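# Spread the towel flat beside the basket, then release

## Task

Lay the towel out flat on the table as a single layer. It must sit at least one finger's width in from the table edge, at least two finger widths away from the basket's rim, and more than a hand's width away from either arm's column. The basket must stay upright with its whole base on the table, no more than three finger widths from its starting spot, turned roughly as it was. Release everything and move the grippers away at the end. Anything that stays in place only because the robot holds it does not count.

## Robot and tools

Robot: two arms, left_arm and right_arm, each with six revolute joints and a parallel two-finger gripper. Everything reported uses one scene frame. Its origin is on the table top midway between the arms, +x points out across the table, +z points up, and left_arm sits on the +y side. The names left and right do not tell you which side of an image an arm appears on. Arm bases, which are URDF roots, in metres: left_arm at (-0.002, +0.250, 0) with quat_wxyz (+0.996, 0, 0, +0.089); right_arm at (+0.048, -0.342, 0) with quat_wxyz (+0.997, 0, 0, +0.078). The fingers point along the gripper's +z and open along its y. end_effector_position is the pinch point, about 1 cm behind the fingertips. At long reach it can be somewhat off.

Row layout: every motion command is a row of 14 numbers, each in [-1, 1], and all 14 are needed even if one arm stays still. The first seven are left_arm: six joint numbers, then opening. The last seven are the same for right_arm. Joint order per arm: waist (joint1), wrist yaw (joint5), elbow (joint3), shoulder (joint2), wrist roll (joint6), wrist pitch (joint4). The waist sign is inverted relative to the URDF in both commands and results. Joint numbers are scaled offsets, not poses. A value of 1.0 equals 1.264 rad for waist, 1.32 for shoulder, 1.276 for elbow, 1.83 for wrist pitch, 1.686 for wrist yaw and 2.022 for wrist roll. Opening is absolute: +1 is fully open, -1 closed.

URDF joint ranges (rad): waist -2.880..2.880 (flip the sign for your numbers), shoulder 0..3.142, elbow 0..3.019, wrist pitch -1.693..1.571, wrist yaw -1.571..1.571, wrist roll -2.094..2.094. Real ends may differ by 0.019 rad. If a request goes outward more than 0.019 rad past a range, that action is refused for both arms. If the first action of a call fails this check, or any action is malformed, the whole call does nothing. A joint sent past its true end stops there, and the result may say "joint sent to its limit".

execute_actions(actions): a list of up to 15 actions. Each action is a table of up to 15 rows, each row lasting one 1/30 s step. The last row repeats until the action's 15 steps are filled. Each row's joint numbers are offsets from the joint angles at the start of that action, not from the previous row. An empty list just returns the current state and images.

move(target, speed, blocking): target is one 14-number row. Its offsets are measured from the Joint positions in the most recent result that shows them. All joints follow paths that finish together, so grippers trace curves. Paths take 0.5 to 10 s. speed (0.01 to 2 rad/s, default 0.5) caps the joint with the farthest to go. Moves ignore obstacles and the other arm. Fast moves and targets set deep beyond a contact strike or press harder. With blocking=false you get a reply after 0.5 s. Use wait or stop before sending anything else. The extra "move:" line gives the ending (done, off_target, moving, held, fault), limits=held or limits=none, and each arm's joint farthest from target.

wait(seconds), 0 to 10: lets time pass while the last commands are held. It returns early when a running move finishes. stop(): brakes a running move; this needs room, and the fingers keep moving. zoom_image(camera, region=[x0,y0,x1,y1]): magnifies part of the latest image, up to 504x504 px. Cameras: cam_head_left, cam_head_right, cam_high, cam_left_wrist, cam_right_wrist, all 504x504. read_manual only gives licence text. finished_scene(scene) ends the current scene; pass its number. It cannot be undone.

Results: each arm's gripper pose, Joint positions and Joint velocities in the joint order above, plus finger gap in m (0.094 fully open), Joint targets, and grip_measured on the command scale. "joint command not followed" means a clearance check altered joint targets. Possible FAULT, MOTOR HOT or OVER-TEMPERATURE FAULT lines also appear.

Motion limits: each joint's target can lead its measured angle by at most 0.264 rad (waist), 0.32 (shoulder), 0.276 (elbow), 0.33 (wrist pitch), 0.186 (wrist yaw) or 0.522 (wrist roll). Targets are also scaled down if they would place the gripper more than 70 mm from where it is. Large changes therefore take several actions. Repeat the rest if a motion falls short. Arms can sag under zero offsets. To hold position, re-send offsets back to the wanted angles in the first call of each reply, and use zeros afterwards.

Gripping: to hold something, command an opening about 0.03 below grip_measured, or less than that for a gentler grasp. Readings may be off by about 1 mm. Thin cloth gets less grip force. Parts held may be tugged at times.

Avoid: arms hitting or pressing each other, knocking the basket or towel off the table, drops, slams and hard pushes. Avoid holding loads for long, since motors heat and at 100 °C the arm goes limp. The robot holds its last command while you compose a reply. Finish by opening both grippers and moving them clear.

Each tool is called after "Emit:" as name([rows], argument=value, ...), one row to a line, values as JSON.

## Session

Emit:
execute_actions(actions=[])

Scene clock: 0.00 s.
left_arm: end_effector_position=(+0.3667, -0.0761, +0.2062) grip_measured=+1.000 end_effector_quat_wxyz=(+0.017, +0.963, +0.215, +0.164) | right_arm: end_effector_position=(+0.7539, -0.0475, +0.1434) grip_measured=+1.000 end_effector_quat_wxyz=(+0.458, -0.552, +0.579, +0.388)
Joint names: [waist, wrist yaw, elbow, shoulder, wrist roll, wrist pitch]
Joint positions: left_arm=[ 0.993 -0.263  1.322  1.51   1.914 -1.18   0.094] | right_arm=[-0.033 -1.165  1.782  2.196 -0.804 -0.372  0.094]
Joint velocities: left_arm=[ 0.005 -0.007 -0.012 -0.015 -0.022  0.002  0.   ] | right_arm=[ 0.005 -0.022 -0.002 -0.015 -0.066  0.007  0.   ]
Motor temperatures (°C, as the motors report them): left_arm=[33 31 31 31 33 32] | right_arm=[32 31 34 33 31 30]
Joint targets: left_arm=[0.993 -0.263 1.340 1.518 1.914 -1.180] | right_arm=[-0.033 -1.164 1.807 2.205 -0.804 -0.370]

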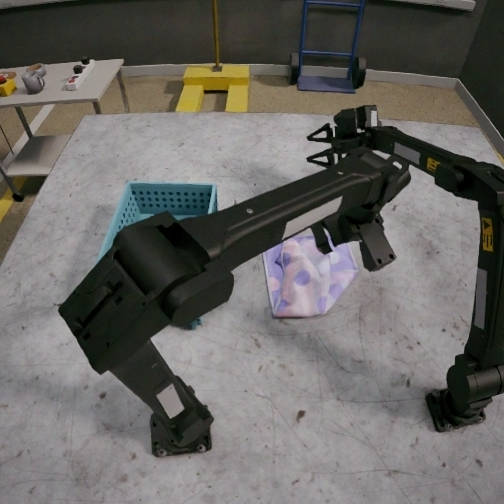

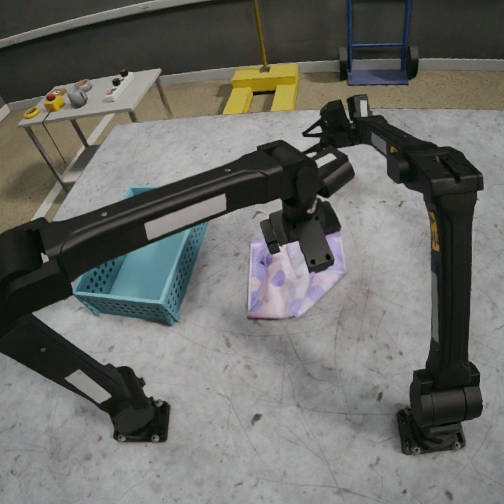

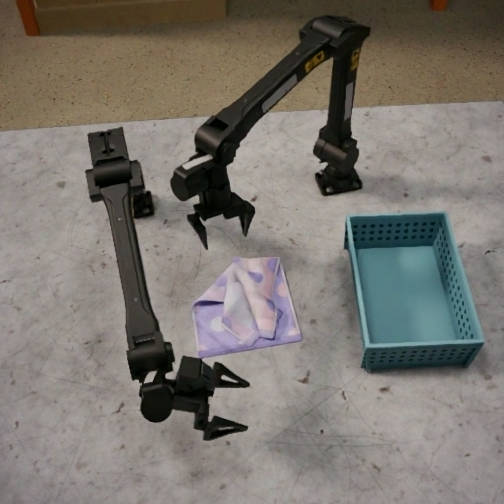

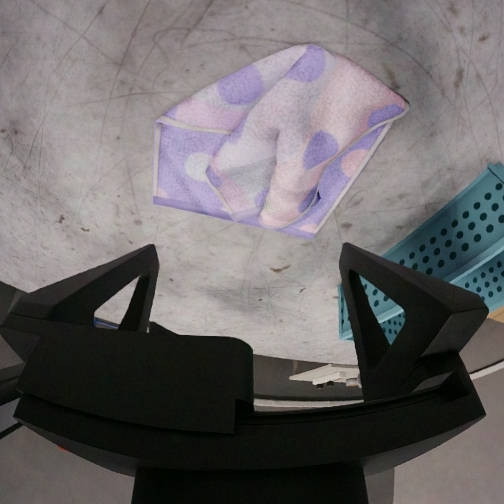

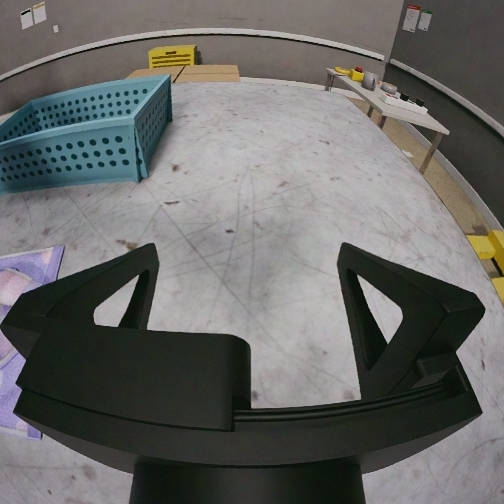

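Emit:
zoom_image(camera="cam_high", region=[170,230,330,380])

Emit:
zoom_image(camera="cam_left_wrist", region=[140,20,420,260])

Region (170, 230, 330, 380) of cam_high's 504x504 image, scaled by 3.150, with more detail than that image has; it fills the top 472 rows of this view, and the rest is white.

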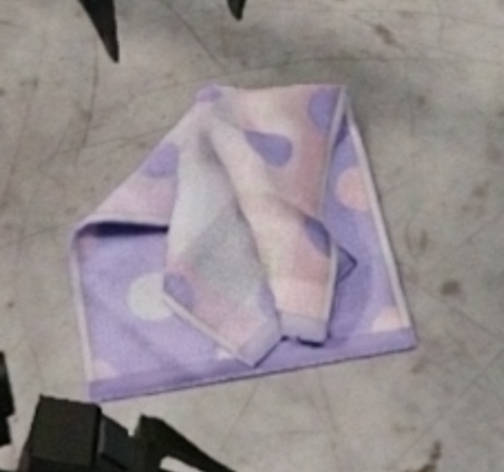

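Region (140, 20, 420, 260) of cam_left_wrist's 504x504 image, scaled by 1.800, with more detail than that image has; it fills the top 432 rows of this view, and the rest is white.

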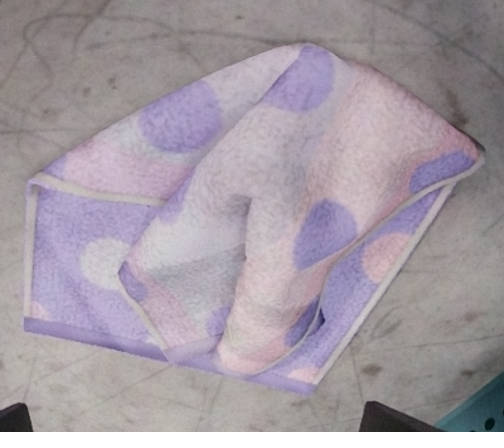

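Emit:
move(target=[-0.395,0.156,0.14,0.291,-0.435,0.011,0,-0.135,0.691,-0.195,-0.214,1,-0.437,0], speed=1.2)

Emit:
move(target=[0,0,0.012,0,0,0,0,0,0,0.012,0,0.243,0,0], speed=1.2)

Scene clock: 6.73 s.
left_arm: end_effector_position=(+0.5174, +0.0834, +0.0737) grip_measured=+0.003 end_effector_quat_wxyz=(-0.005, +0.627, +0.779, -0.001) | right_arm: end_effector_position=(+0.5911, -0.1466, +0.0741) grip_measured=+0.002 end_effector_quat_wxyz=(+0.010, +0.417, +0.909, +0.012)
Joint names: [waist, wrist yaw, elbow, shoulder, wrist roll, wrist pitch]
Joint positions: left_arm=[ 0.489 -0.002  1.456  1.868  1.044 -1.168  0.047] | right_arm=[-0.19  -0.003  1.537  1.921  1.206 -1.156  0.047]
Joint velocities: left_arm=[ 0.015 -0.139 -0.002 -0.005 -0.081  0.002 -0.001] | right_arm=[-0.005 -0.022 -0.012 -0.015 -0.022 -0.017 -0.001]
Motor temperatures (°C, as the motors report them): left_arm=[33 31 33 31 33 32] | right_arm=[32 31 35 35 31 30]
Joint targets: left_arm=[0.494 -0.000 1.501 1.895 1.034 -1.160] | right_arm=[-0.203 0.001 1.534 1.914 1.218 -1.172]
move: off_target (left_arm); limits=none; left_arm: farthest joint: the elbow, 0.045 radians from its target (0.178 radians at the start); right_arm: farthest joint: the wrist pitch, 0.016 radians from its target (0.799 radians at the start)

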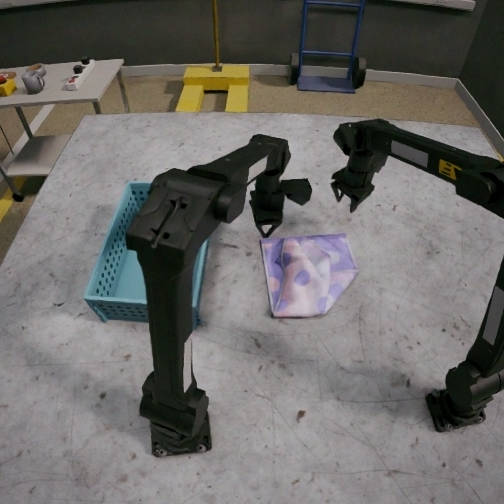

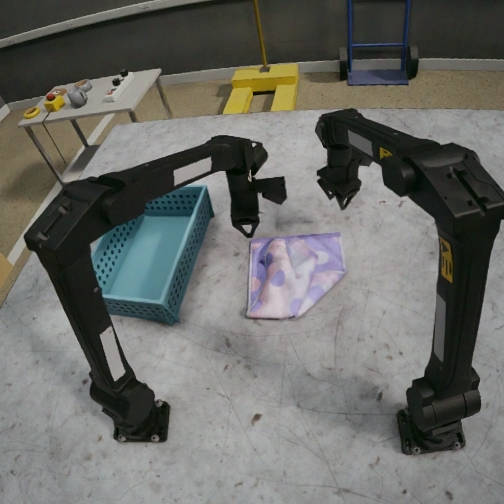

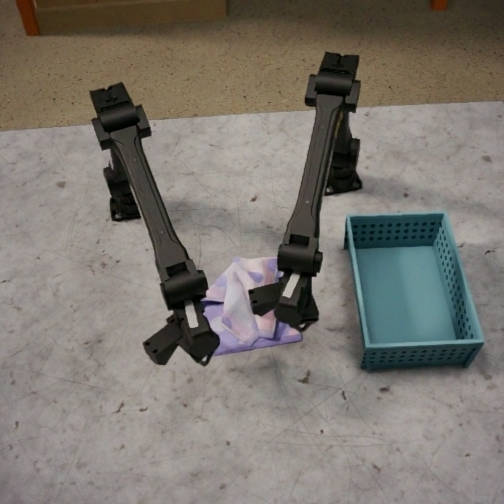

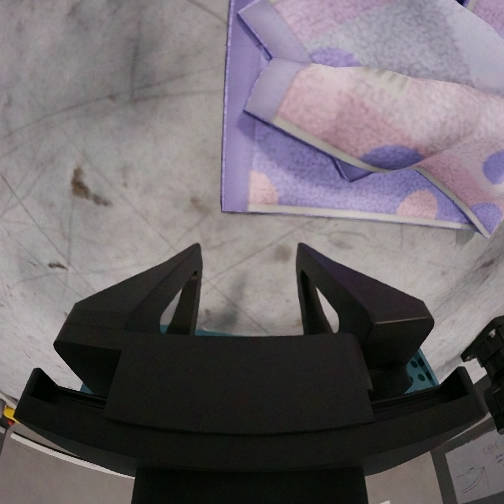

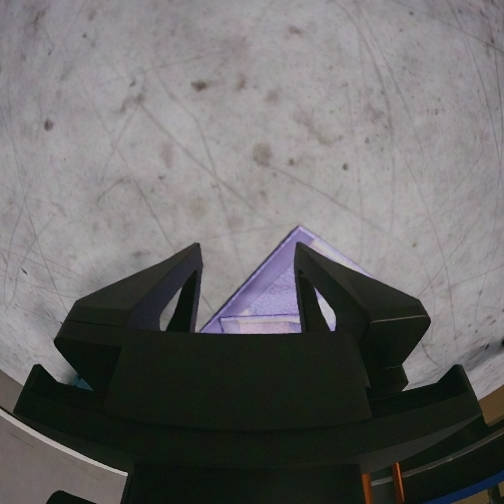

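Scene clock: 8.13 s.
left_arm: end_effector_position=(+0.5174, +0.0834, +0.0737) grip_measured=+0.003 end_effector_quat_wxyz=(-0.005, +0.627, +0.779, -0.001) | right_arm: end_effector_position=(+0.5911, -0.1466, +0.0741) grip_measured=+0.002 end_effector_quat_wxyz=(+0.007, +0.621, +0.784, +0.014)
Joint names: [waist, wrist yaw, elbow, shoulder, wrist roll, wrist pitch]
Joint positions: left_arm=[ 0.489 -0.002  1.456  1.868  1.044 -1.168  0.047] | right_arm=[-0.19  -0.003  1.537  1.921  1.686 -1.156  0.047]
Joint velocities: left_arm=[ 0.005 -0.022  0.012  0.005 -0.022 -0.002  0.   ] | right_arm=[ 0.005 -0.051  0.002 -0.015 -0.037 -0.002 -0.   ]
Motor temperatures (°C, as the motors report them): left_arm=[33 31 33 32 33 32] | right_arm=[32 31 36 35 31 30]
Joint targets: left_arm=[0.489 -0.002 1.471 1.868 1.044 -1.168] | right_arm=[-0.190 -0.003 1.552 1.921 1.697 -1.156]
move: done; limits=none; left_arm: farthest joint: the elbow, 0.015 radians from its target (0.015 radians at the start); right_arm: farthest joint: the elbow, 0.015 radians from its target (0.015 radians at the start)

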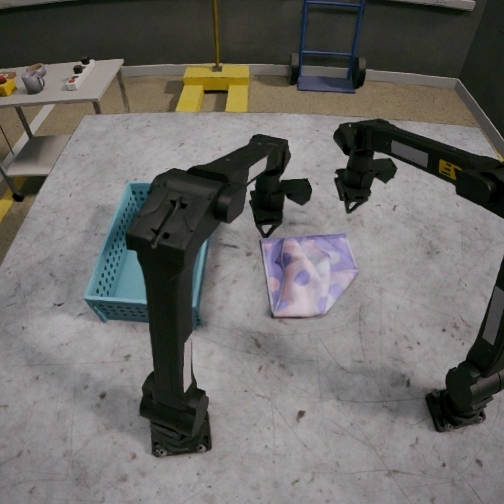

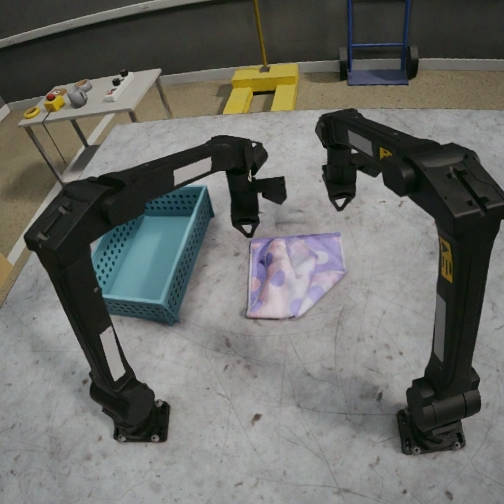

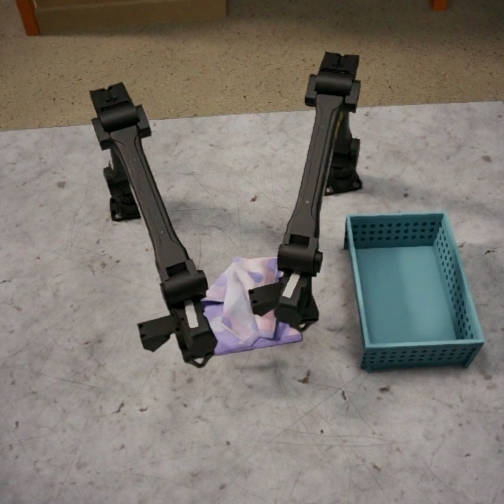

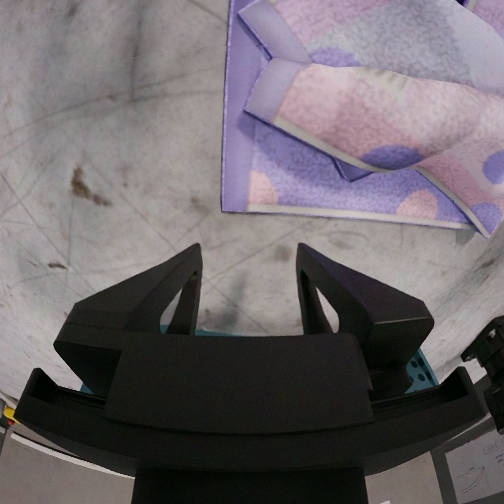

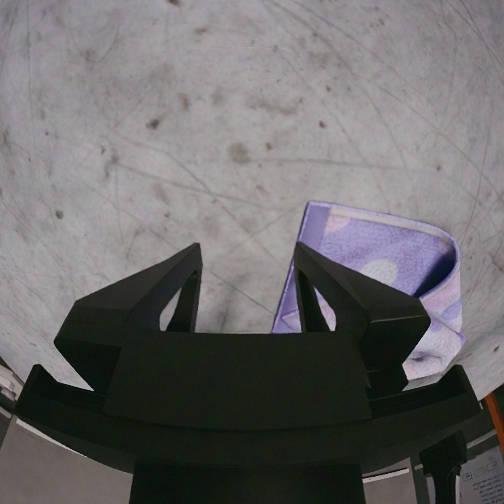

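Emit:
move(target=[0.008,0,-0.018,0.072,0.02,0.06,0,-0.05,0,-0.159,-0.04,0.1,0.074,0])

Scene clock: 9.50 s.
left_arm: end_effector_position=(+0.5285, +0.0785, +0.0279) grip_measured=+0.003 end_effector_quat_wxyz=(-0.001, +0.640, +0.769, +0.001) | right_arm: end_effector_position=(+0.5291, -0.1369, +0.0257) grip_measured=+0.002 end_effector_quat_wxyz=(-0.005, +0.671, +0.741, -0.006)
Joint names: [waist, wrist yaw, elbow, shoulder, wrist roll, wrist pitch]
Joint positions: left_arm=[ 0.491 -0.002  1.44   1.944  1.075 -1.068  0.047] | right_arm=[-0.248 -0.003  1.329  1.878  1.876 -1.037  0.047]
Joint velocities: left_arm=[ 0.005  0.037 -0.012  0.005  0.022 -0.017 -0.001] | right_arm=[ 0.005 -0.007  0.007 -0.015 -0.022  0.002  0.001]
Motor temperatures (°C, as the motors report them): left_arm=[33 31 33 32 33 32] | right_arm=[32 31 36 35 31 30]
Joint targets: left_arm=[0.499 -0.002 1.433 1.963 1.084 -1.059] | right_arm=[-0.253 -0.003 1.334 1.868 1.888 -1.021]
move: done; limits=none; left_arm: farthest joint: the shoulder, 0.019 radians from its target (0.095 radians at the start); right_arm: farthest joint: the wrist pitch, 0.017 radians from its target (0.135 radians at the start)

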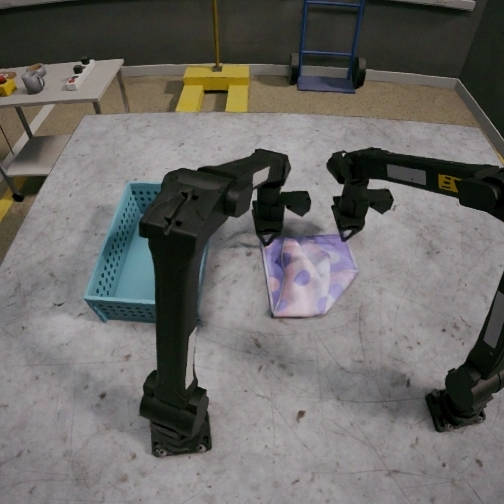

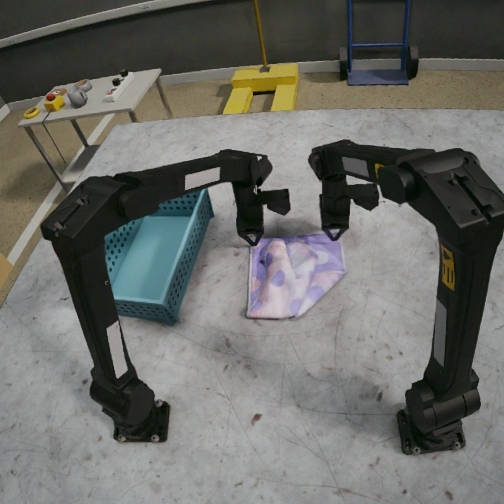

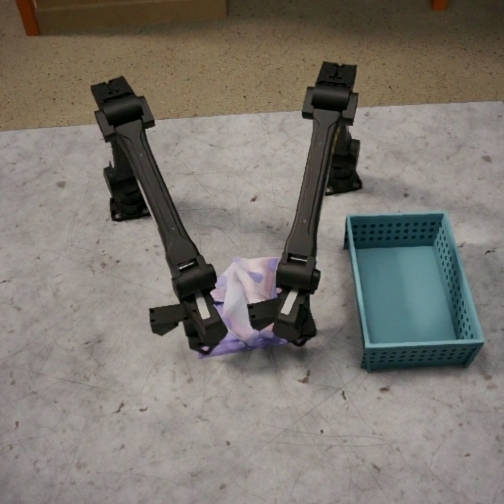

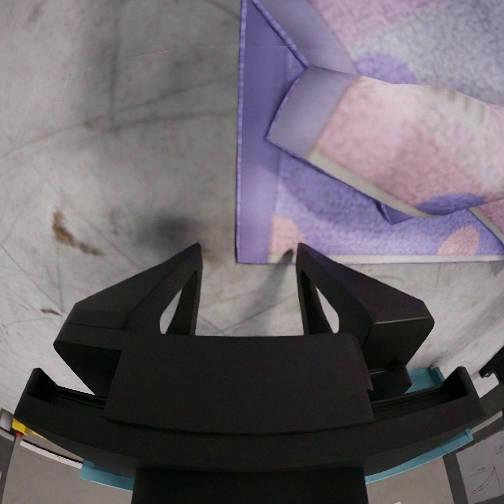

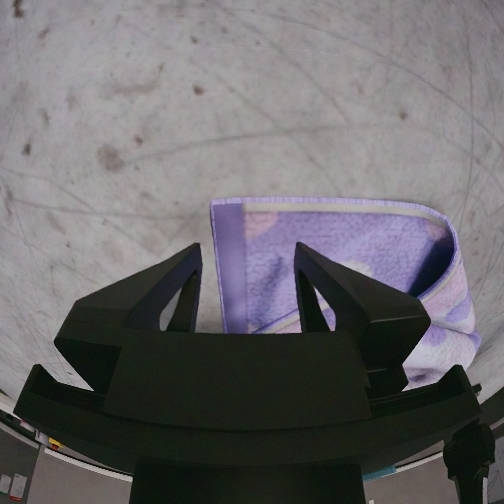

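Emit:
move(target=[0,0,0,0.035,0,0.018,0,0,0,0.01,0.064,-0.03,0.045,0], speed=0.15)

Scene clock: 10.70 s.
left_arm: end_effector_position=(+0.5326, +0.0772, +0.0205) grip_measured=+0.003 end_effector_quat_wxyz=(+0.003, +0.640, +0.769, +0.003) | right_arm: end_effector_position=(+0.5379, -0.1331, +0.0073) grip_measured=+0.002 end_effector_quat_wxyz=(-0.001, +0.654, +0.757, +0.002)
Joint names: [waist, wrist yaw, elbow, shoulder, wrist roll, wrist pitch]
Joint positions: left_arm=[ 0.491 -0.002  1.44   1.958  1.075 -1.044  0.047] | right_arm=[-0.248 -0.003  1.331  1.916  1.829 -0.984  0.047]
Joint velocities: left_arm=[ 0.005 -0.022  0.002 -0.015  0.037 -0.012  0.   ] | right_arm=[ 0.005 -0.007 -0.012  0.005 -0.022  0.007  0.001]
Motor temperatures (°C, as the motors report them): left_arm=[33 31 33 32 33 32] | right_arm=[32 31 36 35 31 30]
Joint targets: left_arm=[0.491 -0.002 1.440 1.991 1.075 -1.035] | right_arm=[-0.248 -0.003 1.342 1.963 1.815 -0.955]
move: off_target (left_arm, right_arm); limits=none; left_arm: farthest joint: the shoulder, 0.032 radians from its target (0.046 radians at the start); right_arm: farthest joint: the shoulder, 0.047 radians from its target (0.084 radians at the start)

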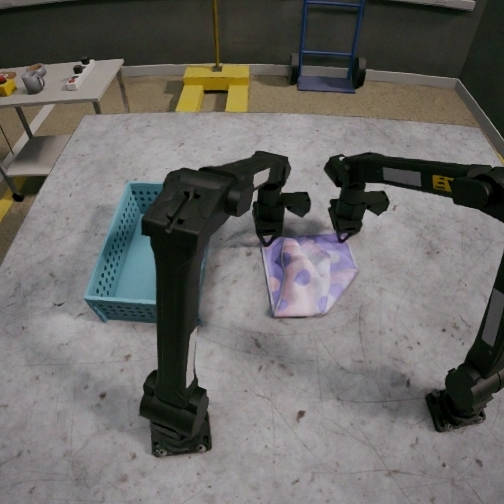

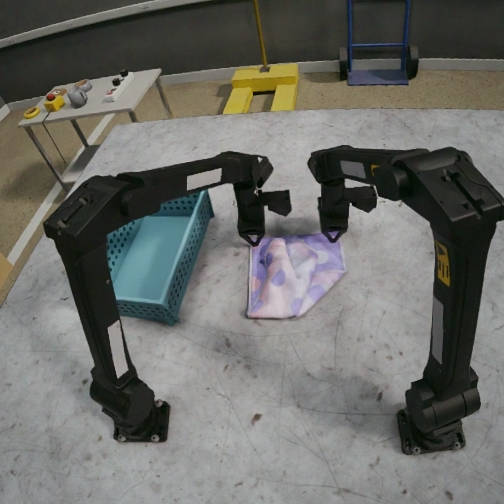

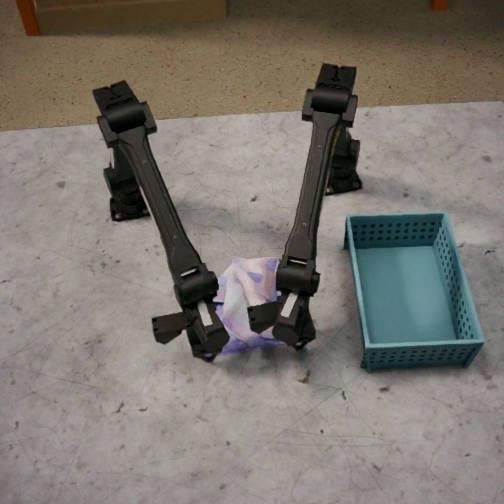

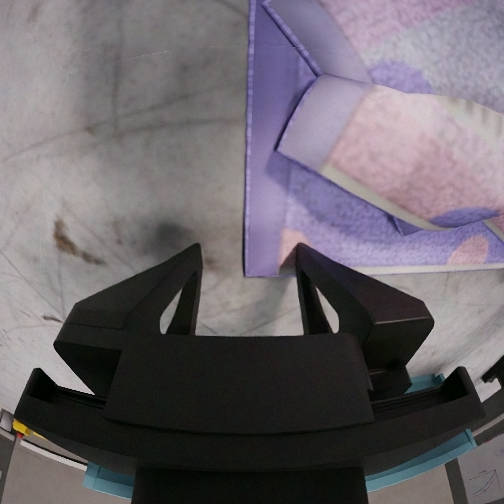

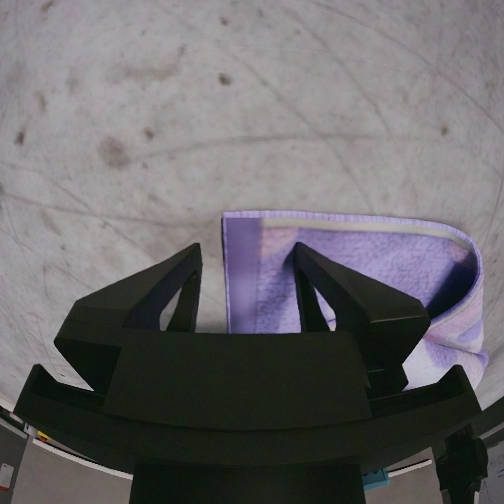

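Both in contact. Close and lift slightly.

Emit:
move(target=[0,0,0,0.028,0,-0.012,-1,0,0,0,0.028,0,0,-1])

Emit:
move(target=[0,0,0.03,-0.07,0,-0.05,-1,0,0,0.03,-0.07,0,-0.05,-1], speed=0.2)

Scene clock: 11.50 s.
left_arm: end_effector_position=(+0.5302, +0.0779, +0.0209) grip_measured=-0.995 end_effector_quat_wxyz=(-0.001, +0.640, +0.769, +0.001) | right_arm: end_effector_position=(+0.5381, -0.1329, +0.0083) grip_measured=-0.988 end_effector_quat_wxyz=(-0.001, +0.654, +0.757, +0.003)
Joint names: [waist, wrist yaw, elbow, shoulder, wrist roll, wrist pitch]
Joint positions: left_arm=[ 0.491 -0.002  1.44   1.957  1.075 -1.055  0.   ] | right_arm=[-0.248 -0.004  1.331  1.914  1.828 -0.984  0.001]
Joint velocities: left_arm=[ 0.005 -0.051  0.002 -0.005  0.037 -0.007  0.   ] | right_arm=[ 0.005  0.022 -0.007 -0.005 -0.022 -0.002 -0.001]
Motor temperatures (°C, as the motors report them): left_arm=[33 31 33 32 33 32] | right_arm=[32 31 36 35 31 30]
Joint targets: left_arm=[0.491 -0.002 1.440 1.995 1.075 -1.067] | right_arm=[-0.248 -0.004 1.331 1.952 1.828 -0.984]
move: off_target (left_arm, right_arm); limits=none; left_arm: farthest joint: the shoulder, 0.038 radians from its target (0.037 radians at the start); right_arm: farthest joint: the shoulder, 0.039 radians from its target (0.037 radians at the start)

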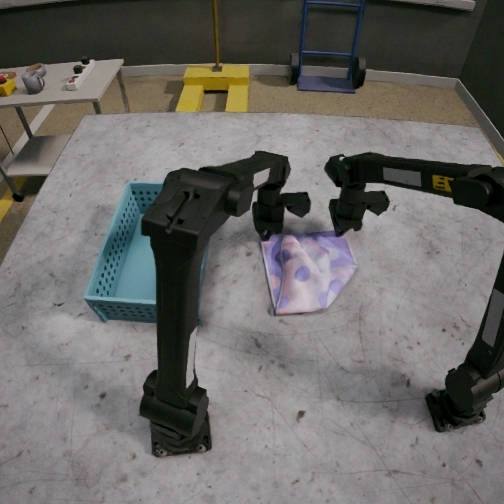

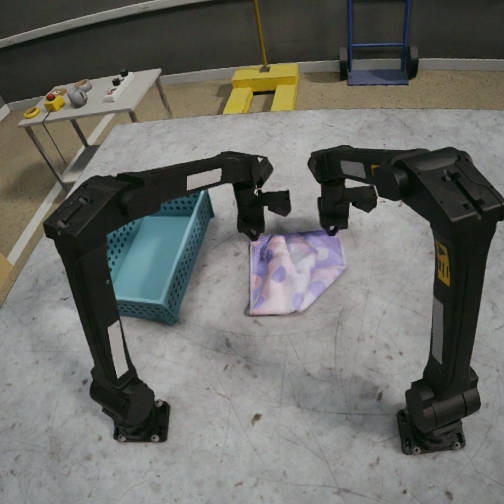

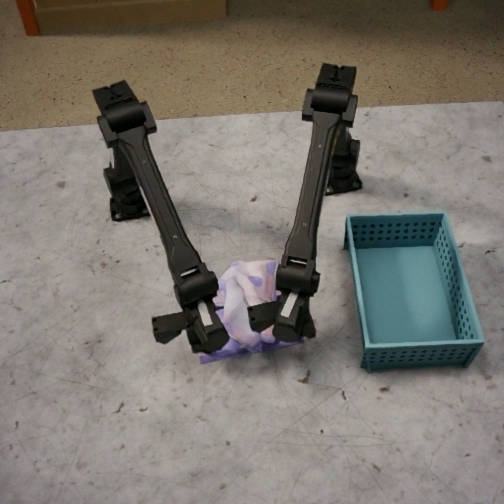

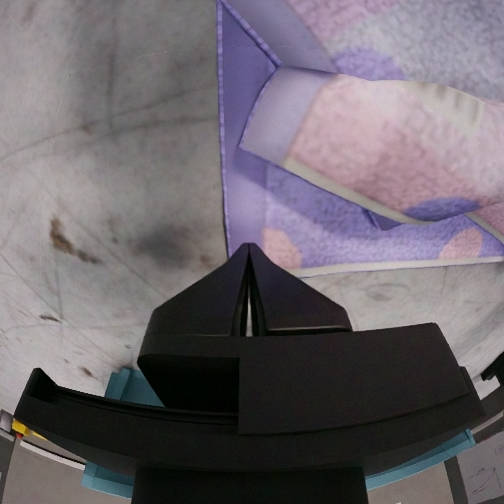

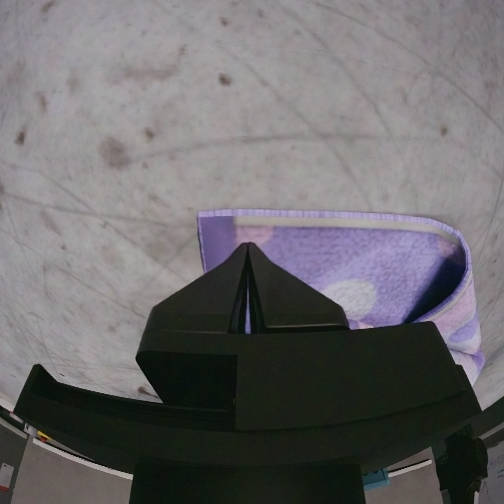

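Scene clock: 12.40 s.
left_arm: end_effector_position=(+0.5185, +0.0817, +0.0715) grip_measured=-0.995 end_effector_quat_wxyz=(+0.005, +0.640, +0.769, +0.003) | right_arm: end_effector_position=(+0.5298, -0.1365, +0.0569) grip_measured=-0.988 end_effector_quat_wxyz=(+0.004, +0.653, +0.757, +0.012)
Joint names: [waist, wrist yaw, elbow, shoulder, wrist roll, wrist pitch]
Joint positions: left_arm=[ 0.491 -0.002  1.44   1.862  1.075 -1.138  0.   ] | right_arm=[-0.248 -0.004  1.331  1.817  1.828 -1.059  0.001]
Joint velocities: left_arm=[ 0.005 -0.037 -0.012 -0.015 -0.022 -0.022 -0.   ] | right_arm=[ 0.005  0.051 -0.027 -0.015 -0.051 -0.007  0.001]
Motor temperatures (°C, as the motors report them): left_arm=[33 31 33 32 33 32] | right_arm=[32 31 36 35 31 30]
Joint targets: left_arm=[0.491 -0.002 1.478 1.865 1.075 -1.146] | right_arm=[-0.248 -0.004 1.369 1.821 1.828 -1.076]
move: off_target (left_arm, right_arm); limits=none; left_arm: farthest joint: the elbow, 0.038 radians from its target (0.038 radians at the start); right_arm: farthest joint: the elbow, 0.038 radians from its target (0.038 radians at the start)

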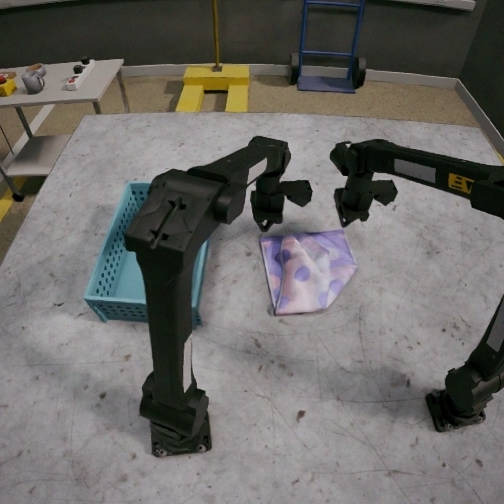

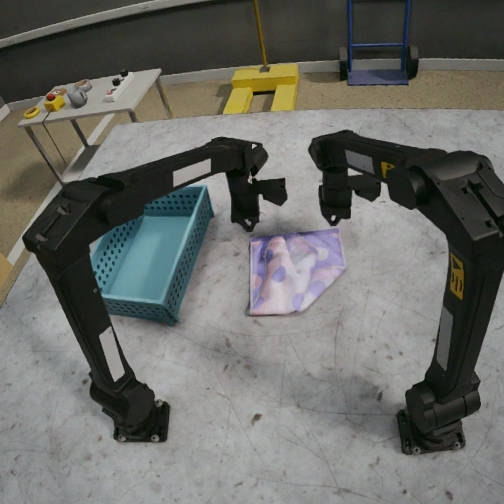

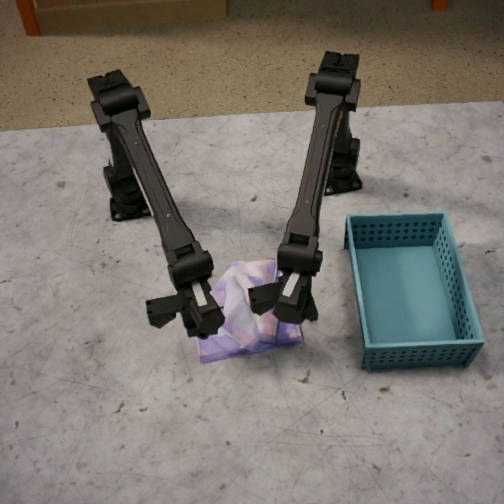

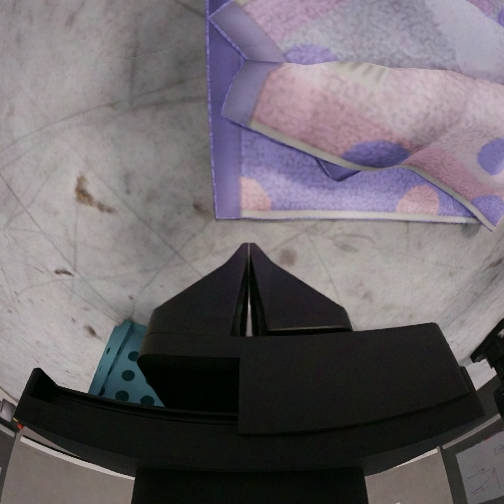

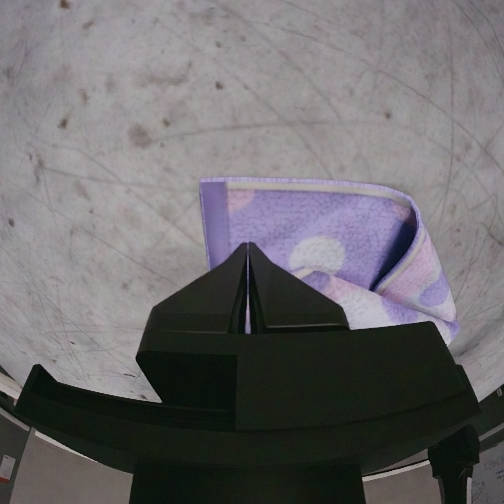

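Emit:
move(target=[0,0,0,0.11,0,0.025,-0.23,0,0,0,0.112,0,0.035,-0.15], speed=0.2)

Emit:
execute_actions([
  [[0,0,0,0.04,0,0,-0.3,0,0,0,0.04,0,0,-0.25],[0,0,0,0.04,0,0,-0.36,0,0,0,0.04,0,0,-0.32],[0,0,0,0.04,0,0,-0.42,0,0,0,0.04,0,0,-0.39],[0,0,0,0.04,0,0,-0.48,0,0,0,0.04,0,0,-0.46],[0,0,0,0.04,0,0,-0.54,0,0,0,0.04,0,0,-0.53],[0,0,0,0.04,0,0,-0.6,0,0,0,0.04,0,0,-0.6],[0,0,0,0.04,0,0,-0.66,0,0,0,0.04,0,0,-0.66],[0,0,0,0.04,0,0,-0.72,0,0,0,0.04,0,0,-0.72],[0,0,0,0.04,0,0,-0.78,0,0,0,0.04,0,0,-0.78],[0,0,0,0.04,0,0,-0.84,0,0,0,0.04,0,0,-0.84],[0,0,0,0.04,0,0,-0.9,0,0,0,0.04,0,0,-0.9],[0,0,0,0.04,0,0,-1,0,0,0,0.04,0,0,-1]],
])

Scene clock: 14.07 s.
left_arm: end_effector_position=(+0.5200, +0.0816, +0.0184) grip_measured=-0.232 end_effector_quat_wxyz=(-0.024, +0.640, +0.768, -0.007) | right_arm: end_effector_position=(+0.5302, -0.1363, +0.0076) grip_measured=-0.152 end_effector_quat_wxyz=(-0.009, +0.653, +0.757, -0.014)
Joint names: [waist, wrist yaw, elbow, shoulder, wrist roll, wrist pitch]
Joint positions: left_arm=[ 0.491 -0.004  1.441  1.963  1.075 -1.098  0.036] | right_arm=[-0.248 -0.004  1.332  1.916  1.828 -1.019  0.04 ]
Joint velocities: left_arm=[ 0.024  0.022 -0.007 -0.015 -0.051 -0.007 -0.001] | right_arm=[ 0.005  0.051 -0.002 -0.005 -0.037  0.002  0.002]
Motor temperatures (°C, as the motors report them): left_arm=[33 31 34 32 33 32] | right_arm=[32 31 36 35 31 30]
Joint targets: left_arm=[0.491 -0.002 1.440 2.007 1.075 -1.092] | right_arm=[-0.248 -0.004 1.331 1.965 1.828 -0.995]
move: off_target (left_arm, right_arm); limits=none; left_arm: farthest joint: the shoulder, 0.044 radians from its target (0.145 radians at the start); right_arm: farthest joint: the shoulder, 0.049 radians from its target (0.148 radians at the start)

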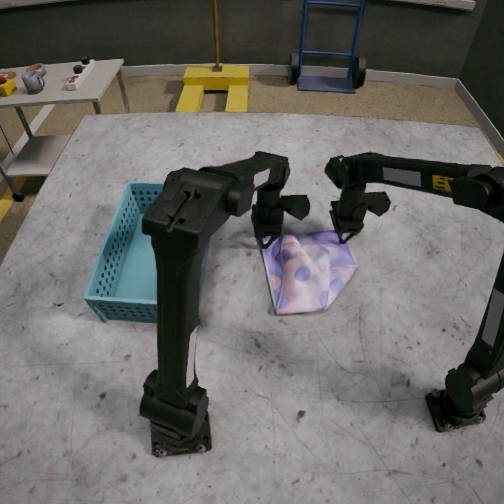

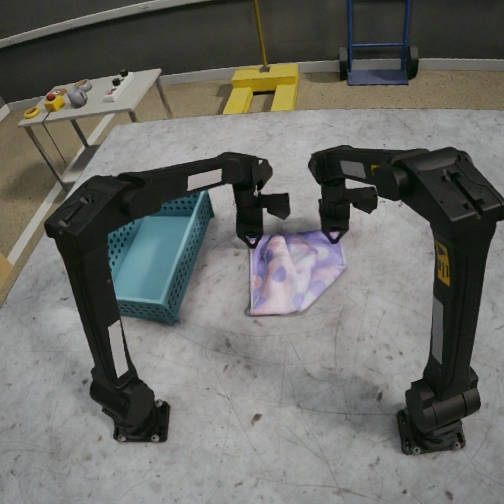

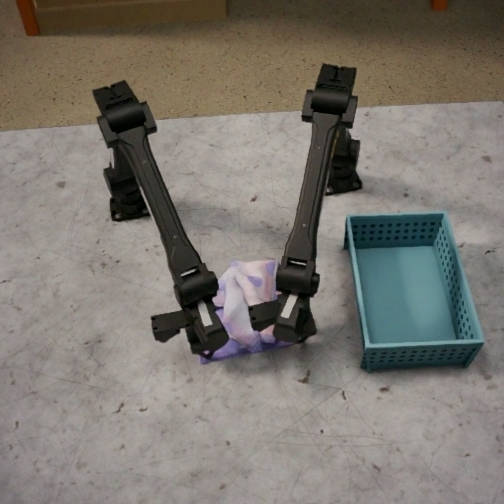

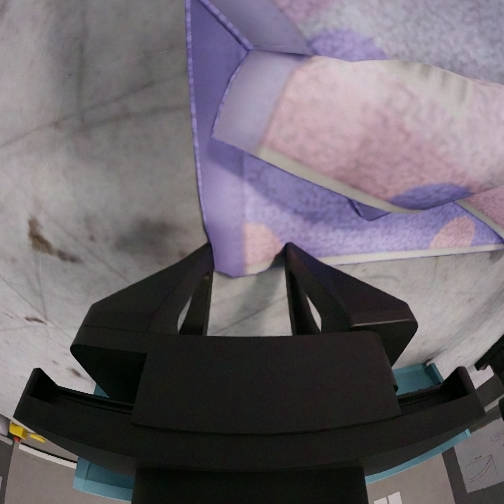

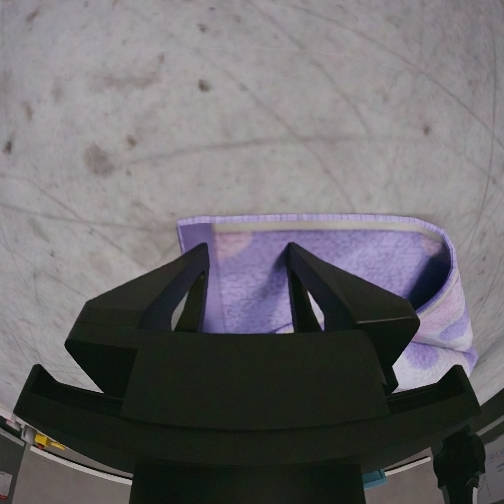

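Scene clock: 14.57 s.
left_arm: end_effector_position=(+0.5188, +0.0816, +0.0182) grip_measured=-0.957 end_effector_quat_wxyz=(-0.026, +0.639, +0.768, -0.009) | right_arm: end_effector_position=(+0.5302, -0.1363, +0.0076) grip_measured=-0.988 end_effector_quat_wxyz=(-0.009, +0.653, +0.757, -0.014)
Joint names: [waist, wrist yaw, elbow, shoulder, wrist roll, wrist pitch]
Joint positions: left_arm=[ 0.491 -0.002  1.441  1.963  1.075 -1.102  0.002] | right_arm=[-0.248 -0.004  1.332  1.916  1.828 -1.019  0.001]
Joint velocities: left_arm=[ 0.005  0.051 -0.002  0.015 -0.022 -0.017 -0.   ] | right_arm=[ 0.005 -0.022 -0.007  0.005  0.037 -0.012 -0.002]
Motor temperatures (°C, as the motors report them): left_arm=[33 31 34 32 33 32] | right_arm=[32 31 36 35 31 30]
Joint targets: left_arm=[0.491 -0.004 1.441 2.016 1.075 -1.098] | right_arm=[-0.248 -0.004 1.332 1.968 1.828 -1.019]

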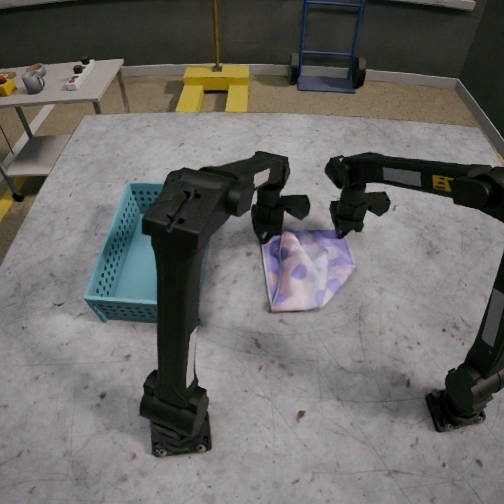

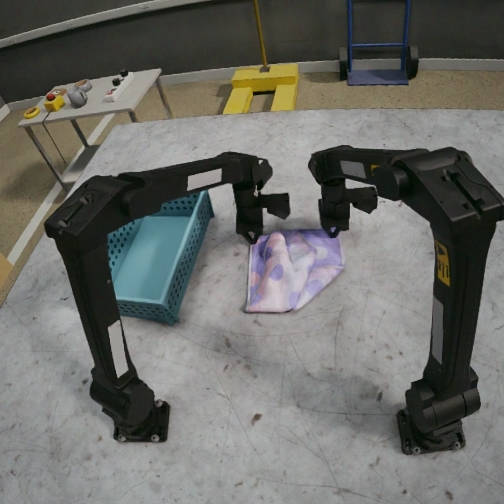

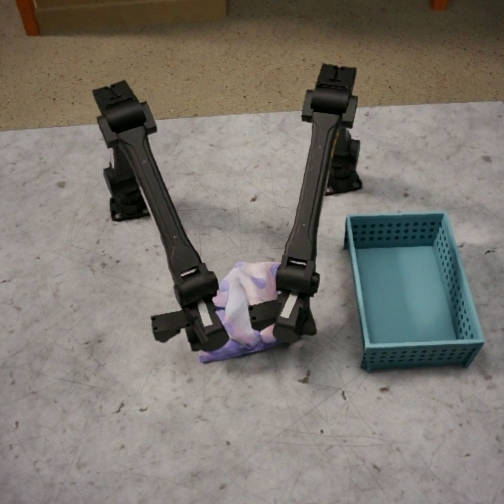

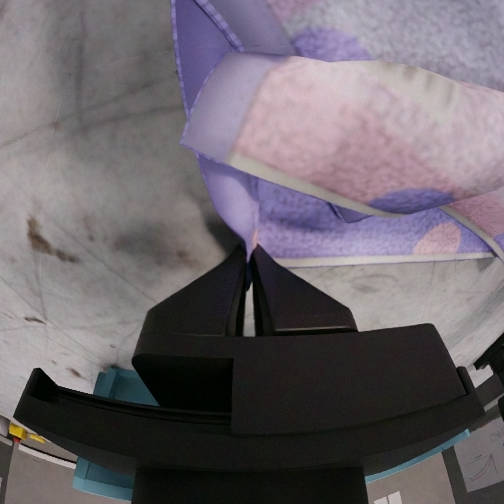

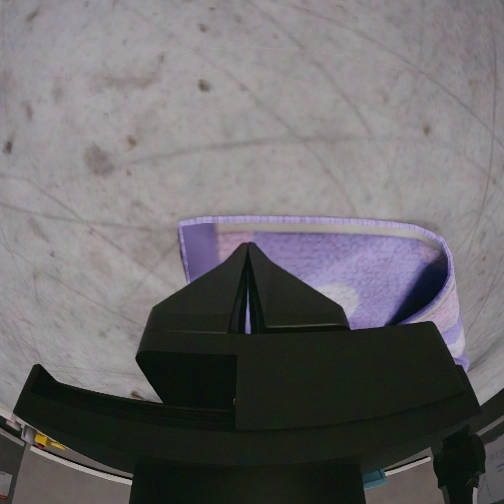

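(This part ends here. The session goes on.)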